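## Task

On the console: pull the MODE knob out, turn CHECK on, put PROGRAM on P4 and move the lever to CYCLE. Success is lost if the UNDER or OVER light ever lights, which happens whenever MODE is out, CHECK is on and the lever is at CYCLE together while PROGRAM is anywhere other than P4. The console is loose on the table, so avoid letting it lift or tilt visibly and then fall back. Each setting must stay put without the robot holding it, and nothing may leave the table.

## Robot and tools

Robot: a single UR20-type arm carrying a two-finger parallel gripper (pads open up to 50 mm). There is only one arm, so every motion argument is a single row.

Frames. The state line reports the gripper in the scene frame: origin on the table top under the arm's base, +z up, +y to the left when facing along +x; positions in metres, orientation as a wxyz quaternion, velocities in m/s and rad/s. Motion commands, however, are given in the gripper's own axes: fingers point along gripper +z, and they open and close along gripper x. The reported end_effector_position is the spot between the pads; fingertips extend 17.5 mm past it. Pure rotations pivot about that spot, which lies 25 mm off the last joint's axis toward gripper -y. A flat block also juts about 9 cm from that axis toward -y and rotates with the hand, so watch its clearance.

The row. Every motion uses a row of 9 numbers, each in [-1, 1]: dx, dy, dz, rx, ry, rz, position, force_limit, speed. The first six are an offset, not a pose: a target displacement and rotation vector in gripper axes, measured from the gripper pose printed in the most recent result that shows it (before any such result in a scene, or for a second call in the same reply, from where the hand actually is at the start). Scale: 1.0 equals 0.6 m for dx/dy/dz and 180 degrees for the rotation vector. All zeros therefore means go back to that reference pose, not stay still. The last three set the fingers absolutely: position +1 fully open, about -0.65 pads touching, -1 to grip (close until stopped); force_limit -1/0/+1 is roughly 20/102/185 N per pad (actual grip may be ~17 % more); speed -1/0/+1 is 20/85/150 mm/s of gap change. A new force_limit or speed only applies once position changes by at least 0.01.

Tools.
execute_actions: {"actions": [...], "pictures": bool}. The list holds at most one item. Empty list: just report state. An action {"rows": [[9 numbers], ...], "steps": n} has 1 to 15 rows and n up to 15 (default 15), each step 1/30 s; each row is one step and the final row repeats to fill the count. Every row is measured from the same reference pose, not chained. A wait {"steps": n} with n up to 300 counts from the previous result. Refused calls send nothing.
move: {"target": [9 numbers], "speed": m/s 0.002 to 0.5 (default 0.25), "stop_force": N 14 to 160, optional}. Drives the hand along a straight path toward the offset target over 0.5 to 10 s (cut off at 10 s); finger values are sent at the start. It does not avoid obstacles and may overshoot the speed, especially with the arm stretched. stop_force ends the path when push against the motion rises by that amount for two steps, then backs up two steps and holds; it needs 0.2 s of scene time first, is only reliable on non-rotating moves, and should be omitted when moving away from something being pressed. Use it only with very slow speeds; impact still peaks above it. The result adds a move: line: done, contact, held, off_target, moving or fault, plus limits (paced = pose clipped; held = some steps blocked, after which the arm may jump fast) and distance to target.
wait: {"seconds": 0 to 10}; sends nothing new.
zoom_image: {"camera": cam_head_left | cam_head_right | cam_wrist, "region": [x0, y0, x1, y1]} pixels from top-left of that camera's latest 504x504 image, region at most 504 by 504.
read_manual: {"section": "licences"}; licence text only.
finished_scene: {"scene": 1 or 2}; ends the scene irreversibly, grades it and opens the next. The end state must already satisfy the goal.

Motion behaviour. Each control step the commanded pose is clipped to 100 mm and 16 degrees from the measured pose; damped inverse kinematics then favour position over orientation. Commands are smoothed with about 0.17 s lag. After an action ends the arm continues only to the last clipped pose, so large offsets may need follow-up calls; read the pose and the Hand target line. Joint ranges (rad): pan ±3.142, lift ±6.283, elbow 0 to 3.142, wrists ±6.283. The elbow never fully straightens.

Result lines. object_status: 0 moving, 1 stopped while opening, 2 stopped while closing (a grip), 3 reached requested opening or pads met. position_measured counts convert to opening ≈ (250 - value) × 0.202 mm. HELD marks steps where the clearance check withheld some of the row; pose unreachable means that check altered or blocked the command. Wrist force and torque are in gripper axes, with offsets up to ~10 N, noise up to ~3.7 N, saturation near 200 N; pressing a surface gives a force pointing back into the arm. no reading is normal at start.

Hazards. The arm is stiff: aiming even slightly past a firm contact can trip a fault. A joint torque at its load limit (pan/lift 664, elbow 389, wrists 96.3 N m) or 150 N external force stops the arm for 10 s and discards the rest of the call. Holding loads heats motors; MOTOR HOT appears at 70 °C and braking (OVER-TEMPERATURE FAULT) at 85 °C. Fast moves hit harder. Don't slam, drag or flip the unfastened console, and never knock anything off the table. Mind the light rule: change PROGRAM to the target before the last of MODE out, CHECK on and lever at CYCLE becomes true.

Each tool is called after "Call:" as name(argument=value, ...) on one line, values as JSON.

## Session

Call:
execute_actions(actions=[])

Scene clock: 0.00 s of 5400.00 s.
end_effector_position=(+0.8821, +0.2705, +0.2000) position_measured=3 object_status=3 end_effector_quat_wxyz=(-0.083, -0.266, +0.944, -0.176) end_effector_velocity=(-0.001, -0.000, +0.000) end_effector_angular_velocity=(-0.001, +0.001, -0.001)
Joint positions: [ 0.224 -1.18   2.032 -2.261 -1.929 -1.853]
Joint velocities: [-0.    -0.001  0.     0.002 -0.001  0.001]
Motor temperatures (°C, as the motors report them): [28 28 29 35 31 33]
Wrist force (N, on the end effector, along its own x y z axes, offset not removed): no reading
Wrist torque (N m, same axes, about the end effector's origin, offset not removed): no reading
Hand target: +0.882, +0.270, +0.200; -0.083, -0.266, +0.944, -0.176

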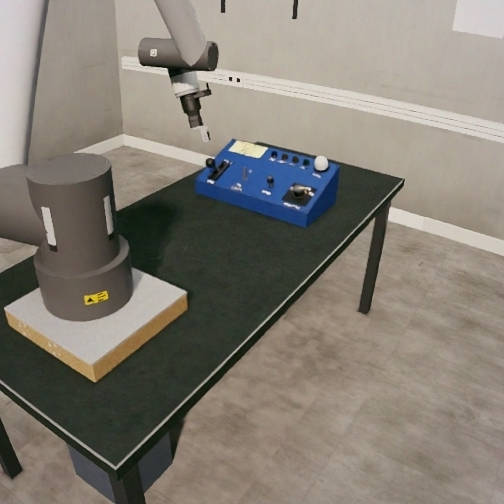

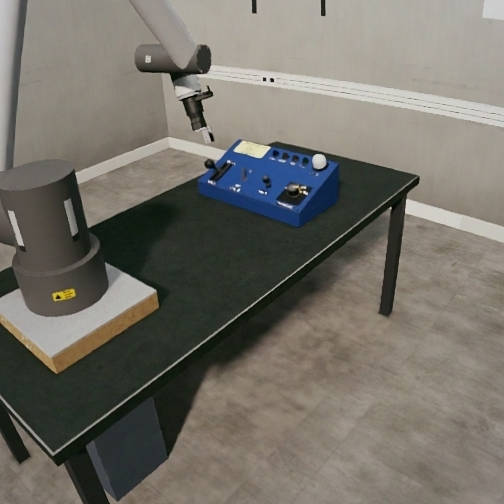

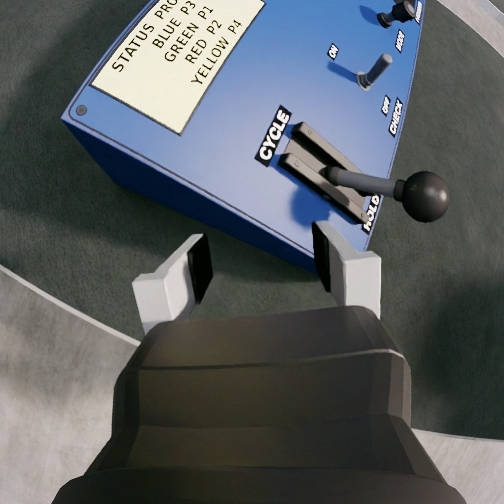

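Call:
zoom_image(camera="cam_head_left", region=[180, 130, 350, 240])

Call:
zoom_image(camera="cam_head_right", region=[180, 130, 350, 240])

Call:
zoom_image(camera="cam_wrist", region=[60, 0, 460, 240])

Region (180, 130, 350, 240) of cam_head_left's 504x504 image, scaled by 2.965, with more detail than that image has; it fills the top 326 rows of this view, and the rest is white.

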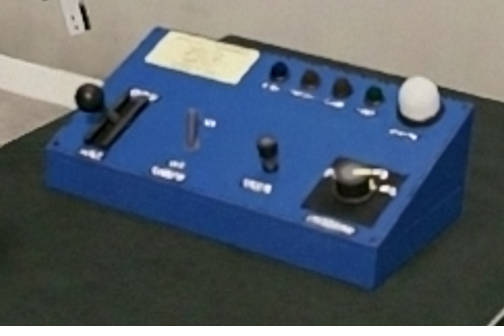

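Region (180, 130, 350, 240) of cam_head_right's 504x504 image, scaled by 2.965, with more detail than that image has; it fills the top 326 rows of this view, and the rest is white.

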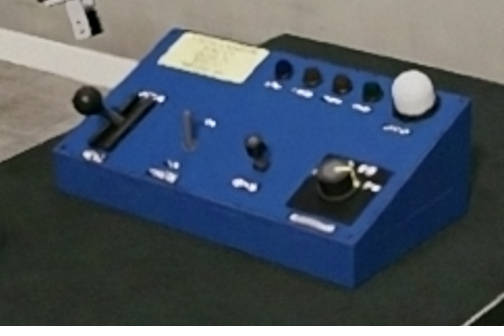

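Region (60, 0, 460, 240) of cam_wrist's 504x504 image, scaled by 1.260, with more detail than that image has; it fills the top 302 rows of this view, and the rest is white.

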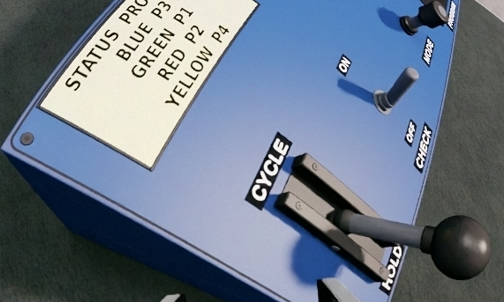

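Call:
move(target=[0.14,-0.407,-0.285,-0.114,-0.054,0.172,1,0,0])

Scene clock: 13.80 s of 5400.00 s.
end_effector_position=(+0.9524, +0.1005, +0.4485) position_measured=3 object_status=3 end_effector_quat_wxyz=(-0.001, -0.001, +1.000, +0.000) end_effector_velocity=(+0.000, -0.001, +0.001) end_effector_angular_velocity=(+0.002, -0.001, -0.003)
Joint positions: [-0.094 -1.41   1.903 -2.063 -1.571 -1.652]
Joint velocities: [-0.001 -0.001 -0.001  0.001  0.002  0.002]
Motor temperatures (°C, as the motors report them): [28 28 29 35 31 33]
Wrist force (N, on the end effector, along its own x y z axes, offset not removed): [3.1 -2.5 -1.1]
Wrist torque (N m, same axes, about the end effector's origin, offset not removed): [-0.70 -0.58 0.37]
Hand target: +0.952, +0.100, +0.449; -0.001, -0.001, +1.000, +0.000
Off the commanded pose: 0.001 m, 0 deg.
After step 90, 8.93 s passed at rest.
move: done

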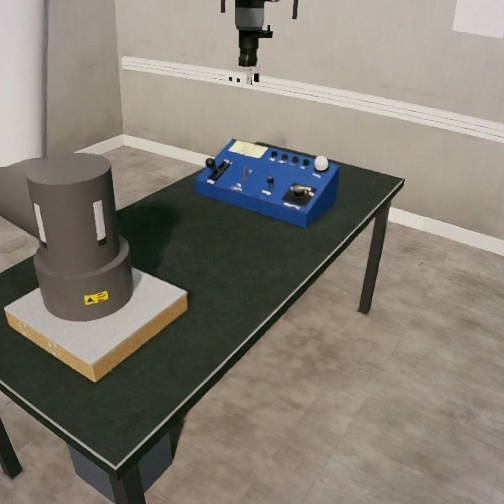

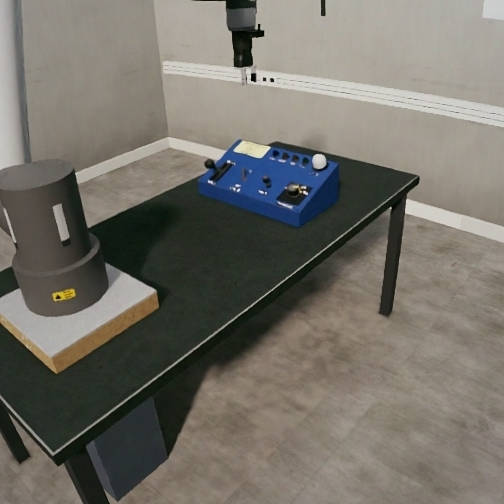

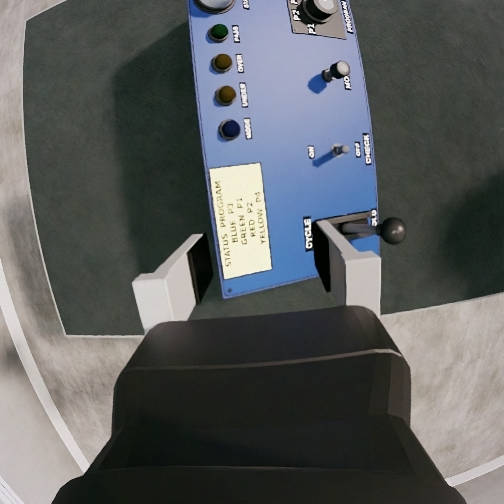

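Call:
move(target=[0.13,-0.33,0.17,0,0,0,1,0,0])

Call:
zoom_image(camera="cam_wrist", region=[120, 0, 450, 330])

Scene clock: 18.60 s of 5400.00 s.
end_effector_position=(+0.8749, -0.0973, +0.3466) position_measured=3 object_status=3 end_effector_quat_wxyz=(-0.001, -0.001, +1.000, +0.000) end_effector_velocity=(-0.001, -0.001, -0.001) end_effector_angular_velocity=(+0.000, +0.001, +0.001)
Joint positions: [-0.328 -1.429  2.093 -2.234 -1.571 -1.886]
Joint velocities: [-0.001  0.     0.001 -0.    -0.    -0.003]
Motor temperatures (°C, as the motors report them): [28 28 29 35 31 33]
Wrist force (N, on the end effector, along its own x y z axes, offset not removed): [5.0 -3.6 -0.9]
Wrist torque (N m, same axes, about the end effector's origin, offset not removed): [-0.94 -0.99 0.46]
Hand target: +0.875, -0.097, +0.346; -0.001, -0.001, +1.000, +0.000
Off the commanded pose: 0.000 m, 0 deg.
After step 90, 0.33 s passed at rest.
move: done

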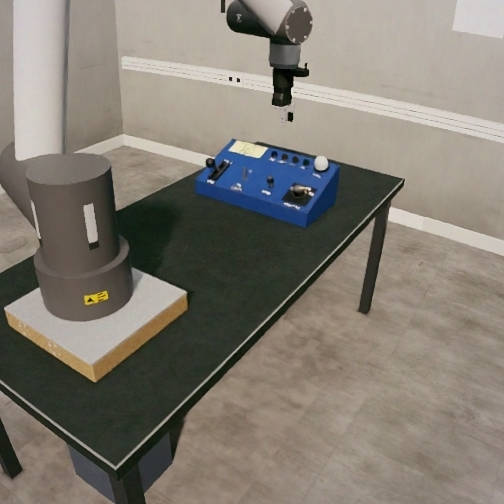

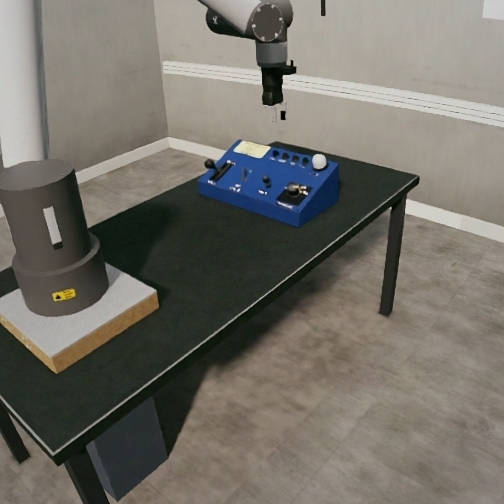

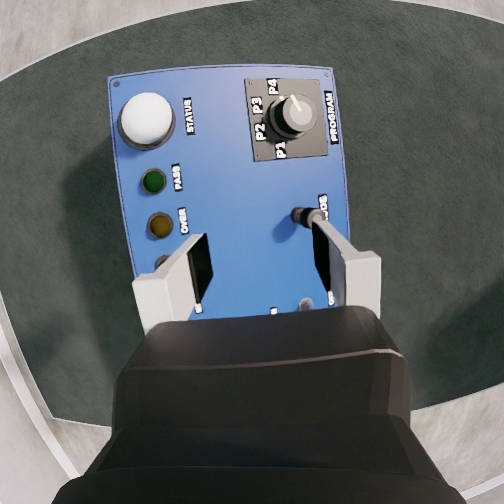

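Region (120, 0, 450, 330) of cam_wrist's 504x504 image, scaled by 1.527, with more detail than that image has.

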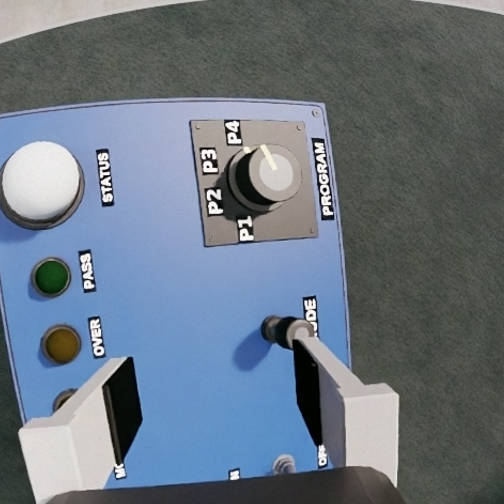

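Call:
move(target=[0.148,0.045,0.222,0,-0.094,0,1,0,0])

Scene clock: 36.97 s of 5400.00 s.
end_effector_position=(+0.7856, -0.0702, +0.2140) position_measured=3 object_status=3 end_effector_quat_wxyz=(+0.146, -0.001, +0.989, +0.001) end_effector_velocity=(-0.000, +0.000, -0.002) end_effector_angular_velocity=(-0.001, -0.005, -0.000)
Joint positions: [-0.379 -1.4    2.462 -2.908 -1.466 -1.922]
Joint velocities: [-0.001  0.003  0.004 -0.011  0.001 -0.   ]
Motor temperatures (°C, as the motors report them): [28 28 29 35 31 33]
Wrist force (N, on the end effector, along its own x y z axes, offset not removed): [3.1 -2.2 0.8]
Wrist torque (N m, same axes, about the end effector's origin, offset not removed): [-0.64 -0.63 0.41]
Hand target: +0.786, -0.070, +0.214; +0.146, -0.001, +0.989, +0.001
Off the commanded pose: 0.001 m, 0 deg.
After step 90, 14.17 s passed at rest.
move: done

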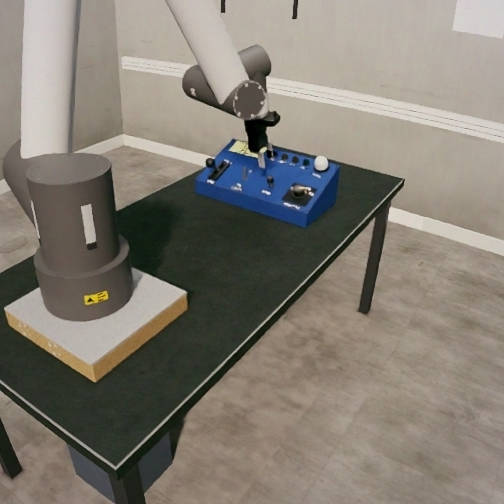

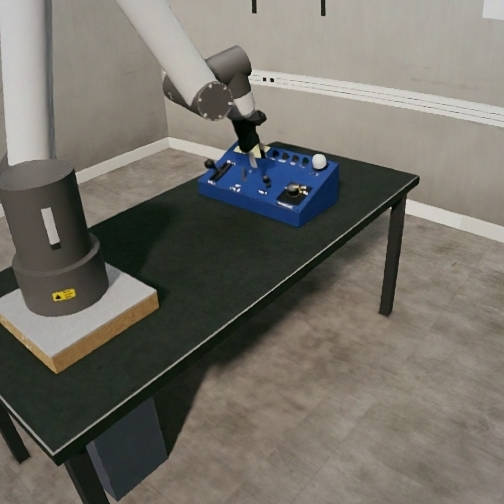

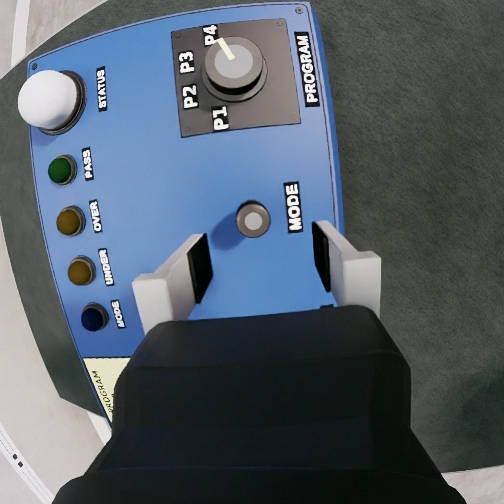

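Call:
move(target=[-0.012,0.008,0.12,0,0,0,1,0,0], speed=0.1)

Scene clock: 42.47 s of 5400.00 s.
end_effector_position=(+0.8132, -0.0652, +0.1474) position_measured=3 object_status=3 end_effector_quat_wxyz=(+0.146, -0.001, +0.989, +0.001) end_effector_velocity=(+0.000, +0.001, -0.002) end_effector_angular_velocity=(+0.001, +0.001, +0.000)
Joint positions: [-0.358 -1.266  2.455 -3.037 -1.472 -1.902]
Joint velocities: [ 0.001  0.003 -0.    -0.001  0.     0.001]
Motor temperatures (°C, as the motors report them): [28 28 29 35 31 33]
Wrist force (N, on the end effector, along its own x y z axes, offset not removed): [1.7 -3.9 0.0]
Wrist torque (N m, same axes, about the end effector's origin, offset not removed): [-1.07 -0.33 0.47]
Hand target: +0.813, -0.065, +0.147; +0.146, -0.001, +0.989, +0.001
Off the commanded pose: 0.000 m, 0 deg.
After step 90, 1.37 s passed at rest.
move: done

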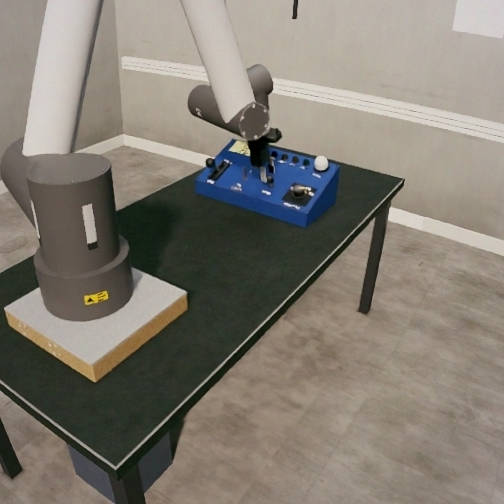

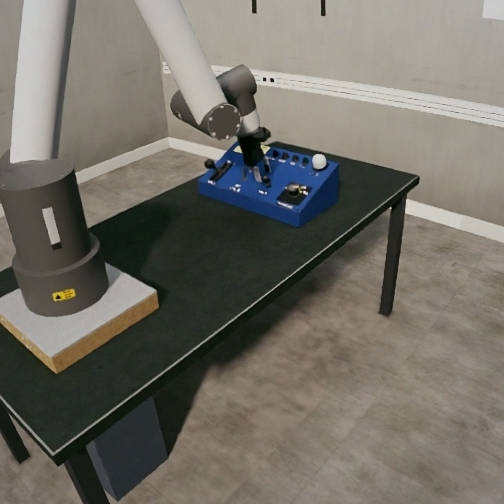

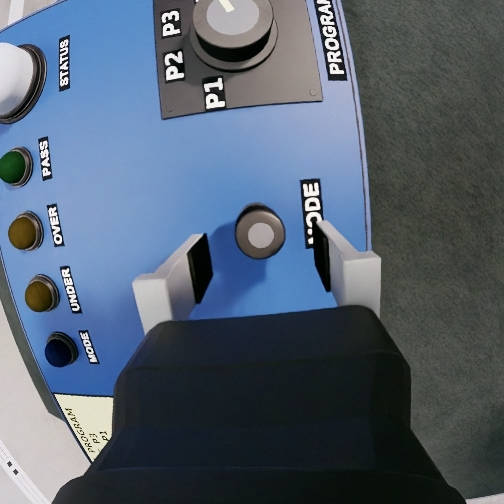

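Call:
move(target=[0.002,-0.003,0.07,0,0,0,1,-0.5,0], speed=0.02, stop_force=15)

Scene clock: 49.67 s of 5400.00 s.
end_effector_position=(+0.8242, -0.0669, +0.1070) position_measured=3 object_status=3 end_effector_quat_wxyz=(+0.146, -0.001, +0.989, +0.001) end_effector_velocity=(+0.001, -0.000, -0.001) end_effector_angular_velocity=(+0.000, -0.000, +0.000)
Joint positions: [-0.355 -1.189  2.452 -3.111 -1.473 -1.899]
Joint velocities: [-0.     0.002 -0.    -0.002  0.    -0.   ]
Motor temperatures (°C, as the motors report them): [28 28 29 35 31 33]
Wrist force (N, on the end effector, along its own x y z axes, offset not removed): [2.3 -1.5 -1.1]
Wrist torque (N m, same axes, about the end effector's origin, offset not removed): [-0.60 -0.38 0.45]
Hand target: +0.824, -0.067, +0.107; +0.146, -0.001, +0.989, +0.001
Off the commanded pose: 0.000 m, 0 deg.
After step 90, 1.80 s passed at rest.
move: done

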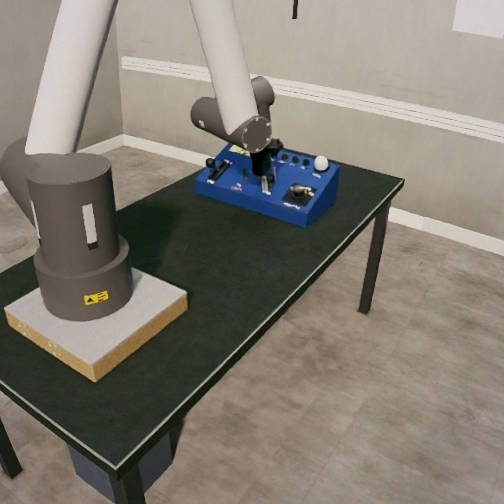

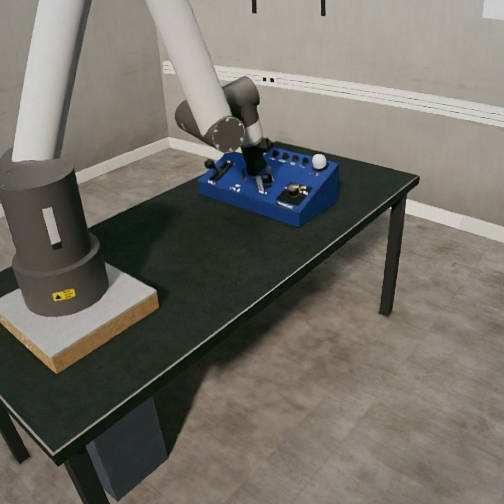

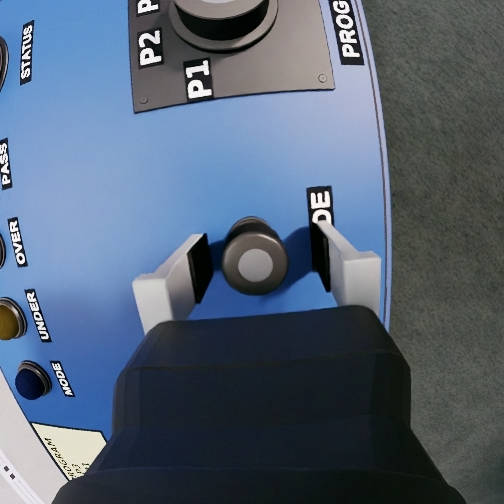

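Call:
move(target=[-0.003,0,0.017,0,0,0,1,-0.5,0], speed=0.01, stop_force=15)

Call:
move(target=[0,0,0,0,0,0,-1,-0.5,0])

Scene clock: 62.77 s of 5400.00 s.
end_effector_position=(+0.8257, -0.0668, +0.1045) position_measured=3 object_status=3 end_effector_quat_wxyz=(+0.147, -0.001, +0.989, +0.001) end_effector_velocity=(-0.000, -0.000, -0.000) end_effector_angular_velocity=(-0.000, +0.001, +0.000)
Joint positions: [-0.354 -1.184  2.451 -3.116 -1.473 -1.898]
Joint velocities: [-0.     0.    -0.     0.001 -0.    -0.   ]
Motor temperatures (°C, as the motors report them): [28 28 29 35 31 33]
Wrist force (N, on the end effector, along its own x y z axes, offset not removed): [3.1 0.8 -15.5]
Wrist torque (N m, same axes, about the end effector's origin, offset not removed): [-0.61 -1.08 0.37]
Hand target: +0.826, -0.067, +0.104; +0.147, -0.001, +0.989, +0.001
Off the commanded pose: 0.007 m, 0 deg.
FORCE FAULT: contact force on the arm reached its limit, and the arm stopped for 10 seconds. The contact can be on any part of the arm, not only on its tool. The arm's remaining commands of this call were not run. The arm holds still and accepts commands again. Move the arm away from the contact; if what it grips holds it there, let go first. Pushing or pulling that hard again can fault the arm again.
move: fault (stop_force had ended the path)

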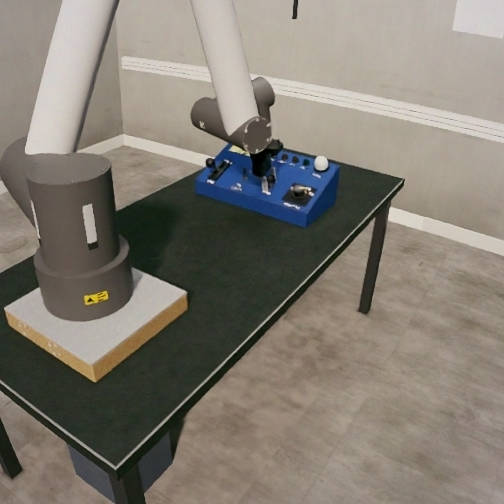

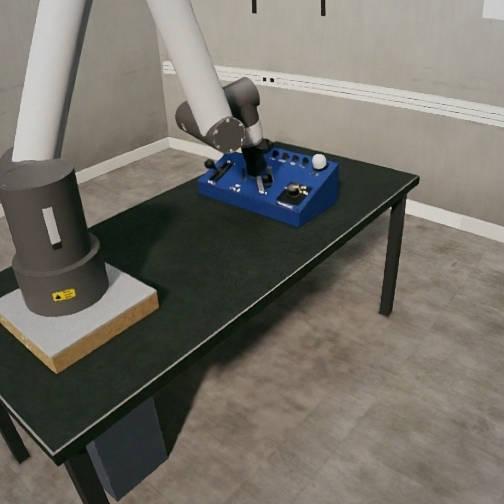

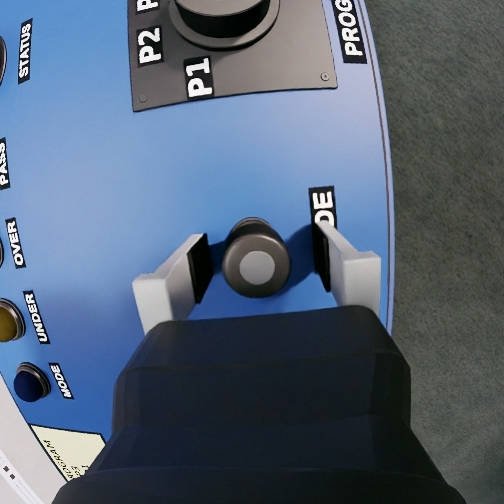

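not run: a fault stop came before this call.

Call:
move(target=[0,0,-0.004,0,0,0,1,-0.5,0], speed=0.01)

Call:
move(target=[0,0,0,0,0,0,-1,-0.5,0])

Call:
move(target=[0,0,-0.02,0,0,0,-1,-0.5,0], speed=0.01, stop_force=25)

Scene clock: 66.40 s of 5400.00 s.
end_effector_position=(+0.8250, -0.0668, +0.1067) position_measured=3 object_status=3 end_effector_quat_wxyz=(+0.147, -0.001, +0.989, +0.001) end_effector_velocity=(+0.000, -0.000, +0.001) end_effector_angular_velocity=(+0.000, -0.002, -0.001)
Joint positions: [-0.354 -1.188  2.452 -3.112 -1.473 -1.899]
Joint velocities: [-0.    -0.001  0.    -0.001  0.     0.001]
Motor temperatures (°C, as the motors report them): [28 28 29 35 31 33]
Wrist force (N, on the end effector, along its own x y z axes, offset not removed): [3.1 -2.9 -1.7]
Wrist torque (N m, same axes, about the end effector's origin, offset not removed): [-0.87 -0.58 0.49]
Hand target: +0.825, -0.067, +0.107; +0.147, -0.001, +0.989, +0.001
Off the commanded pose: 0.000 m, 0 deg.
move: done

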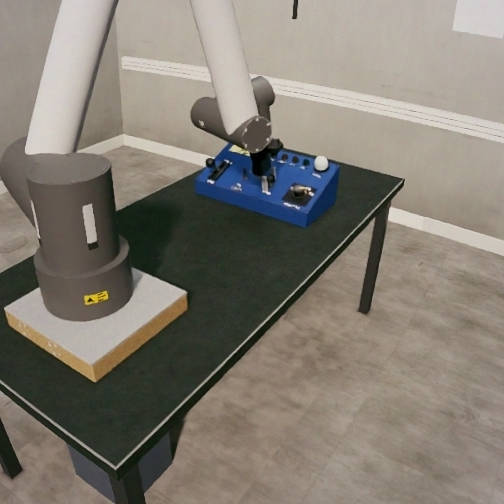

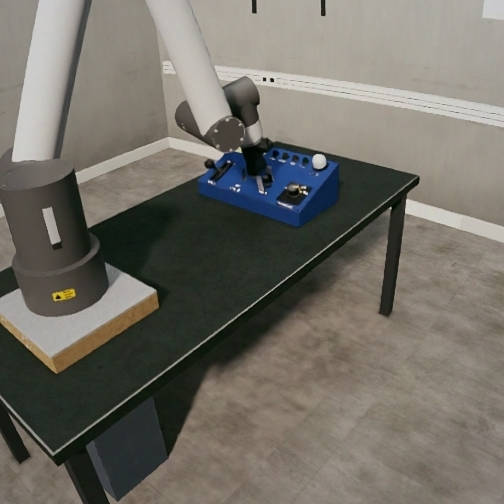

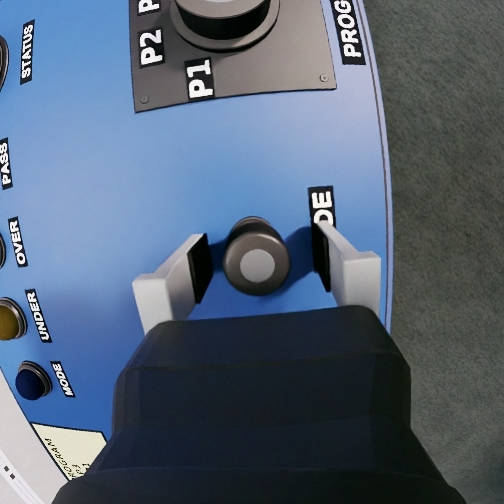

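Scene clock: 66.93 s of 5400.00 s.
end_effector_position=(+0.8251, -0.0668, +0.1068) position_measured=131 object_status=0 end_effector_quat_wxyz=(+0.147, -0.001, +0.989, +0.001) end_effector_velocity=(-0.000, +0.000, -0.000) end_effector_angular_velocity=(+0.001, +0.001, +0.000)
Joint positions: [-0.354 -1.188  2.451 -3.112 -1.473 -1.899]
Joint velocities: [-0.     0.    -0.     0.001  0.001 -0.001]
Motor temperatures (°C, as the motors report them): [28 28 29 35 31 33]
Wrist force (N, on the end effector, along its own x y z axes, offset not removed): [-28.6 -1.5 -5.9]
Wrist torque (N m, same axes, about the end effector's origin, offset not removed): [-0.90 -1.30 0.34]
Hand target: +0.825, -0.067, +0.107; +0.147, -0.001, +0.989, +0.001
Off the commanded pose: 0.000 m, 0 deg.
move: done

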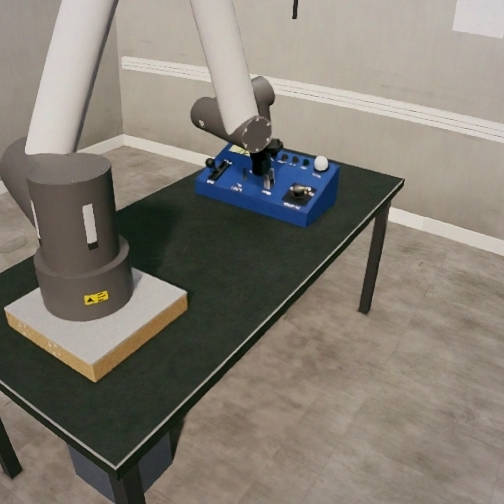

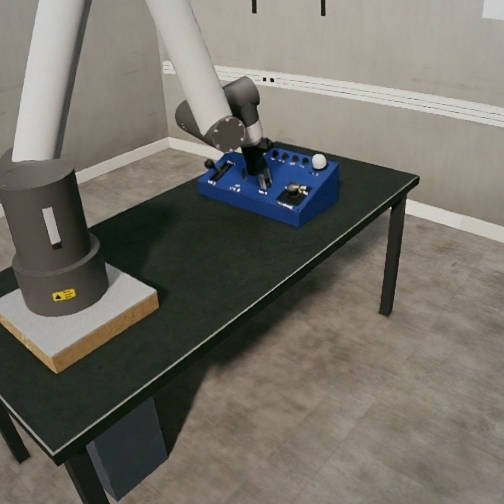

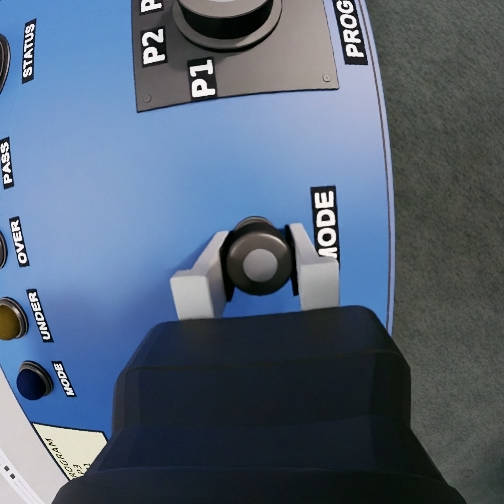

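Scene clock: 67.43 s of 5400.00 s.
end_effector_position=(+0.8249, -0.0669, +0.1073) position_measured=131 object_status=2 end_effector_quat_wxyz=(+0.147, -0.001, +0.989, +0.001) end_effector_velocity=(+0.000, +0.000, -0.001) end_effector_angular_velocity=(-0.001, -0.000, +0.001)
Joint positions: [-0.354 -1.189  2.452 -3.112 -1.473 -1.899]
Joint velocities: [ 0.     0.001 -0.    -0.001 -0.    -0.001]
Motor temperatures (°C, as the motors report them): [28 28 29 35 31 33]
Wrist force (N, on the end effector, along its own x y z axes, offset not removed): [-11.8 4.9 -12.1]
Wrist torque (N m, same axes, about the end effector's origin, offset not removed): [-0.46 -1.01 0.43]
Hand target: +0.825, -0.067, +0.107; +0.147, -0.001, +0.989, +0.001
Off the commanded pose: 0.012 m, 0 deg.
move: contact

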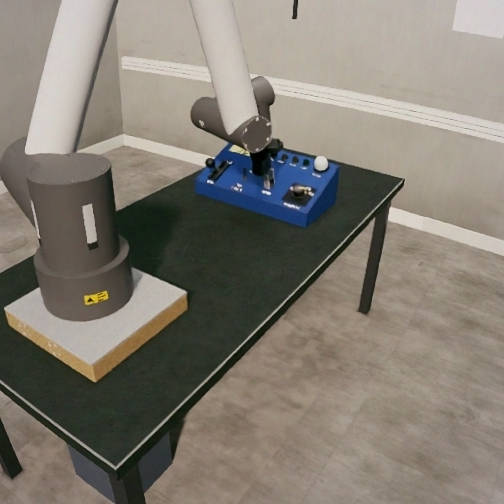

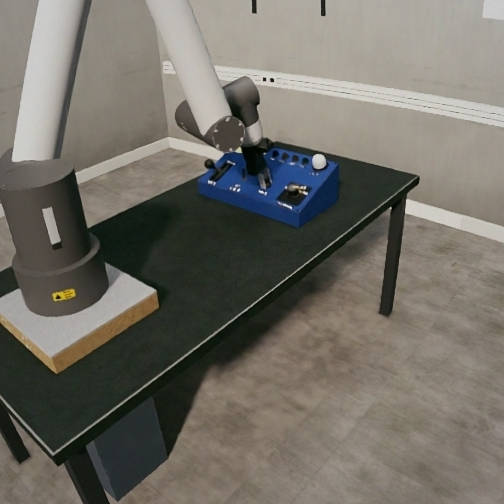

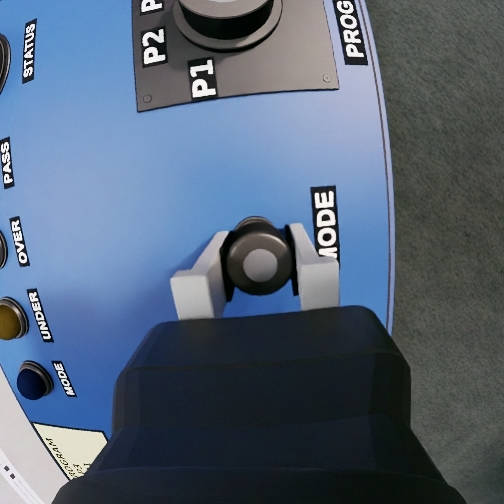

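Call:
move(target=[0,0,-0.012,0,0,0,-1,-0.5,0], speed=0.004, stop_force=25)

Scene clock: 70.67 s of 5400.00 s.
end_effector_position=(+0.8249, -0.0668, +0.1077) position_measured=131 object_status=2 end_effector_quat_wxyz=(+0.147, -0.001, +0.989, +0.001) end_effector_velocity=(+0.001, -0.001, -0.001) end_effector_angular_velocity=(-0.000, -0.001, -0.001)
Joint positions: [-0.354 -1.19   2.451 -3.11  -1.473 -1.899]
Joint velocities: [-0.     0.002 -0.    -0.003 -0.     0.   ]
Motor temperatures (°C, as the motors report them): [28 28 29 35 31 33]
Wrist force (N, on the end effector, along its own x y z axes, offset not removed): [-5.1 -2.1 6.7]
Wrist torque (N m, same axes, about the end effector's origin, offset not removed): [-0.63 -1.62 0.46]
Hand target: +0.825, -0.067, +0.108; +0.147, -0.001, +0.989, +0.001
Off the commanded pose: 0.007 m, 0 deg.
move: contact

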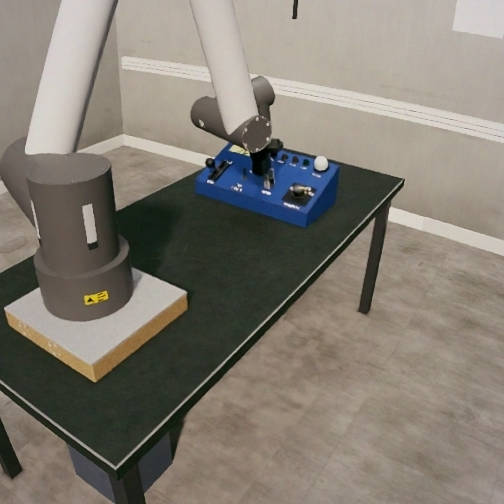

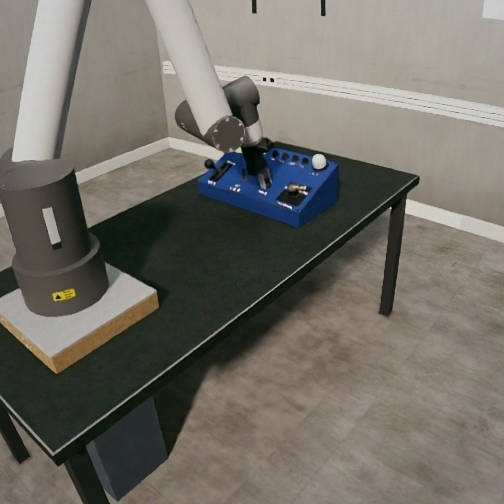

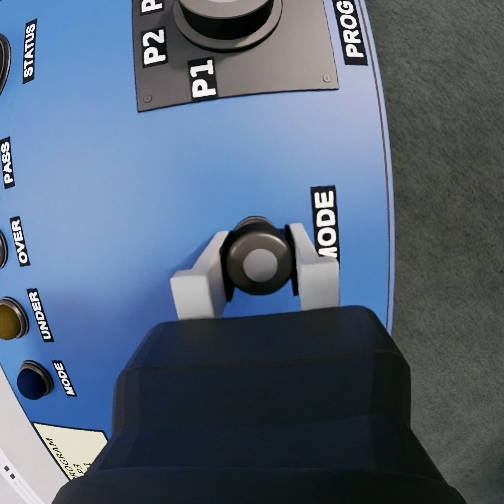

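Call:
move(target=[0,0,-0.003,0,0,0,-1,-0.5,0], speed=0.002)

Scene clock: 75.83 s of 5400.00 s.
end_effector_position=(+0.8244, -0.0668, +0.1094) position_measured=131 object_status=2 end_effector_quat_wxyz=(+0.147, -0.001, +0.989, +0.001) end_effector_velocity=(+0.000, -0.000, +0.000) end_effector_angular_velocity=(+0.000, -0.001, -0.001)
Joint positions: [-0.354 -1.193  2.452 -3.107 -1.473 -1.899]
Joint velocities: [-0.    -0.    -0.    -0.     0.     0.001]
Motor temperatures (°C, as the motors report them): [28 28 29 35 31 33]
Wrist force (N, on the end effector, along its own x y z axes, offset not removed): [-2.1 -4.9 22.6]
Wrist torque (N m, same axes, about the end effector's origin, offset not removed): [-0.98 -1.43 0.43]
Hand target: +0.824, -0.067, +0.109; +0.147, -0.001, +0.989, +0.001
Off the commanded pose: 0.000 m, 0 deg.
After step 90, 1.00 s passed at rest.
move: done

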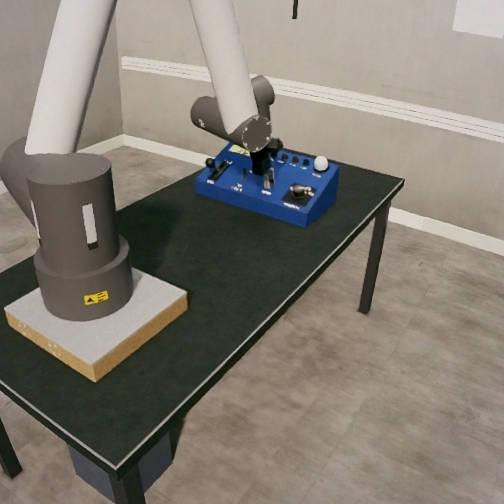

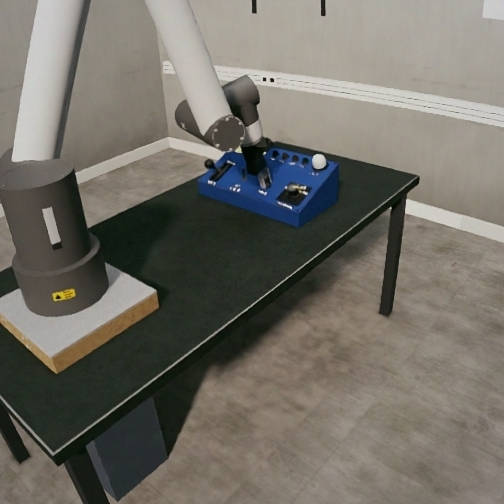

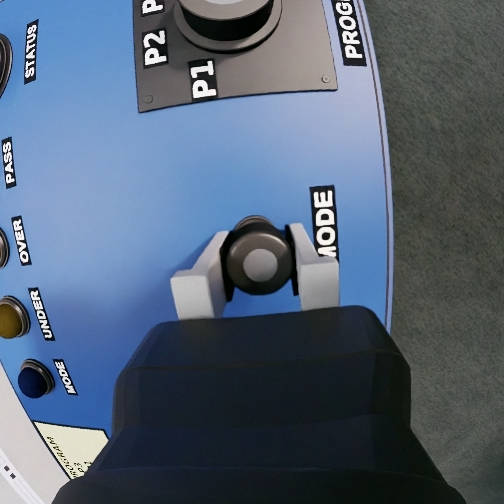

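Knob moves with the gripper relative to panel, 23 N. Continue.

Call:
move(target=[0,0,-0.005,0,0,0,-1,-0.5,0], speed=0.002)

Scene clock: 79.07 s of 5400.00 s.
end_effector_position=(+0.8235, -0.0668, +0.1122) position_measured=131 object_status=2 end_effector_quat_wxyz=(+0.147, -0.001, +0.989, +0.001) end_effector_velocity=(+0.000, +0.000, +0.000) end_effector_angular_velocity=(+0.000, +0.000, +0.000)
Joint positions: [-0.355 -1.199  2.452 -3.102 -1.472 -1.899]
Joint velocities: [ 0.    -0.001 -0.     0.001  0.    -0.   ]
Motor temperatures (°C, as the motors report them): [28 28 29 35 31 33]
Wrist force (N, on the end effector, along its own x y z axes, offset not removed): [18.9 -4.6 7.3]
Wrist torque (N m, same axes, about the end effector's origin, offset not removed): [-1.03 -0.68 0.58]
Hand target: +0.824, -0.067, +0.112; +0.147, -0.001, +0.989, +0.001
Off the commanded pose: 0.000 m, 0 deg.
move: done

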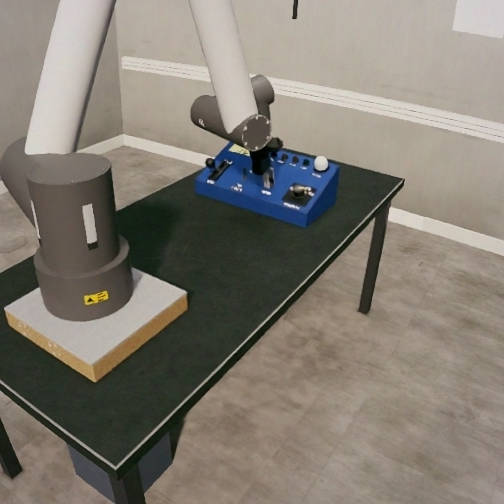

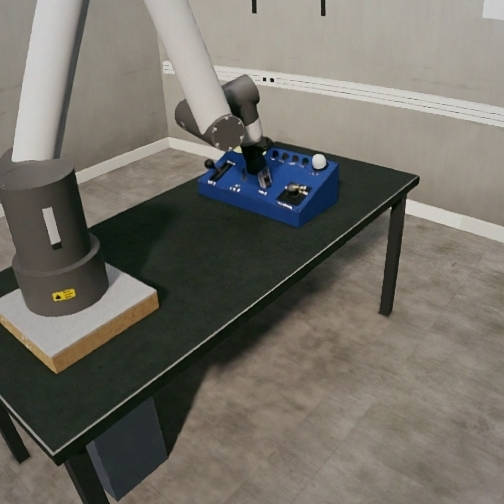

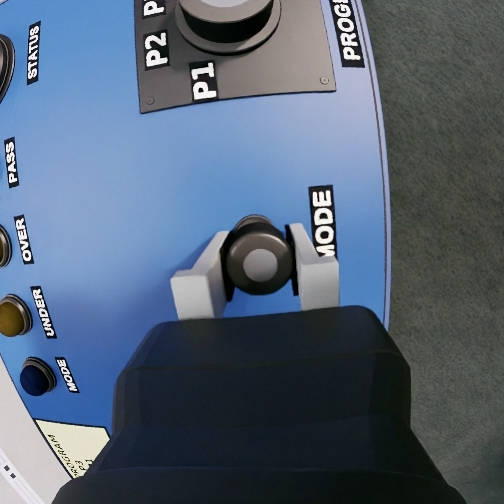

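Call:
move(target=[0.002,0,-0.006,0,0,0,-1,-0.5,0], speed=0.002, stop_force=16)

Scene clock: 83.53 s of 5400.00 s.
end_effector_position=(+0.8214, -0.0668, +0.1153) position_measured=131 object_status=2 end_effector_quat_wxyz=(+0.147, -0.001, +0.989, +0.001) end_effector_velocity=(-0.000, +0.000, -0.000) end_effector_angular_velocity=(+0.000, +0.001, +0.001)
Joint positions: [-0.356 -1.205  2.454 -3.098 -1.472 -1.9  ]
Joint velocities: [-0.    -0.     0.     0.001  0.    -0.001]
Motor temperatures (°C, as the motors report them): [28 28 29 35 31 33]
Wrist force (N, on the end effector, along its own x y z axes, offset not removed): [-15.1 1.9 -3.8]
Wrist torque (N m, same axes, about the end effector's origin, offset not removed): [-0.32 -0.50 0.41]
Hand target: +0.821, -0.067, +0.115; +0.147, -0.001, +0.989, +0.001
Off the commanded pose: 0.000 m, 0 deg.
move: done

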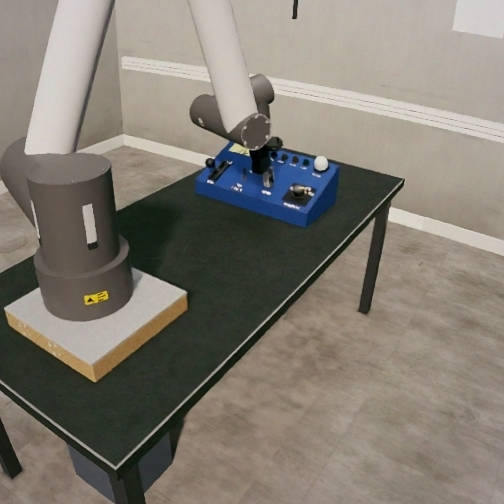

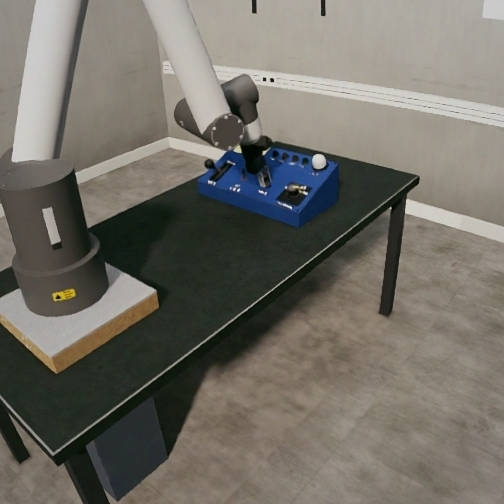

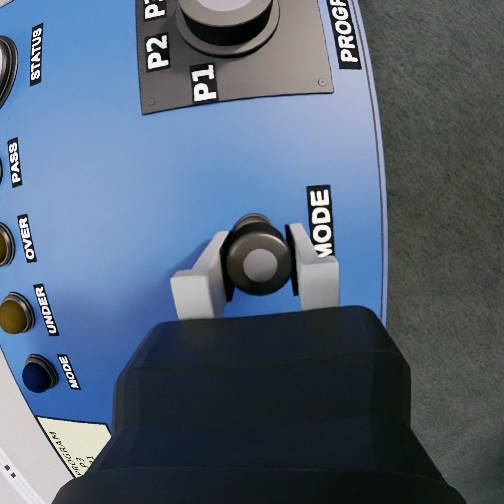

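Call:
move(target=[-0.001,0,-0.005,0,0,0,-1,-0.5,0], speed=0.002, stop_force=14)

Scene clock: 87.77 s of 5400.00 s.
end_effector_position=(+0.8210, -0.0668, +0.1183) position_measured=131 object_status=2 end_effector_quat_wxyz=(+0.147, -0.001, +0.989, +0.001) end_effector_velocity=(-0.000, -0.000, -0.000) end_effector_angular_velocity=(+0.000, +0.002, -0.000)
Joint positions: [-0.356 -1.211  2.454 -3.092 -1.472 -1.9  ]
Joint velocities: [-0.    -0.    -0.     0.002 -0.    -0.   ]
Motor temperatures (°C, as the motors report them): [28 28 29 35 31 33]
Wrist force (N, on the end effector, along its own x y z axes, offset not removed): [19.4 -3.0 -7.1]
Wrist torque (N m, same axes, about the end effector's origin, offset not removed): [-0.94 -0.86 0.47]
Hand target: +0.821, -0.067, +0.118; +0.147, -0.001, +0.989, +0.001
Off the commanded pose: 0.000 m, 0 deg.
move: done

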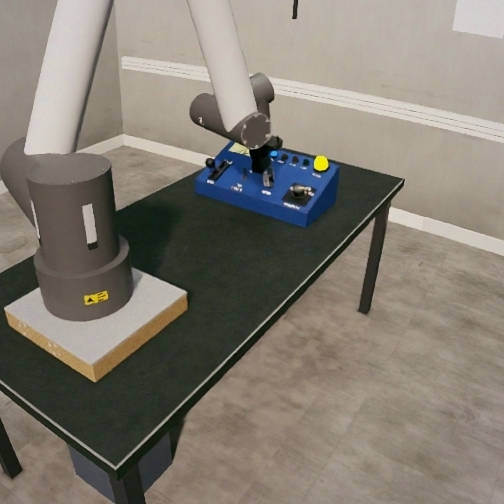

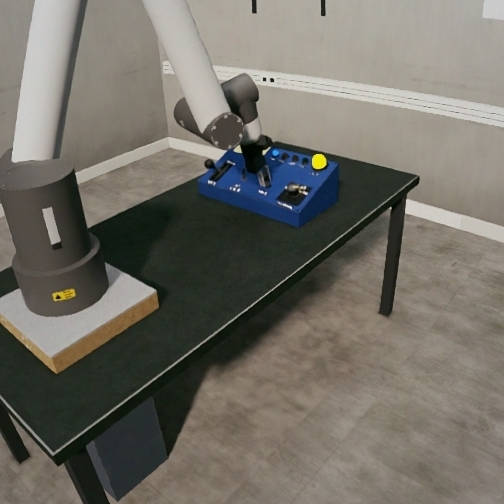

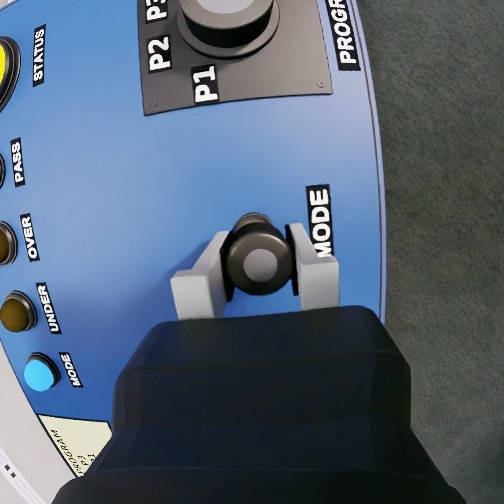

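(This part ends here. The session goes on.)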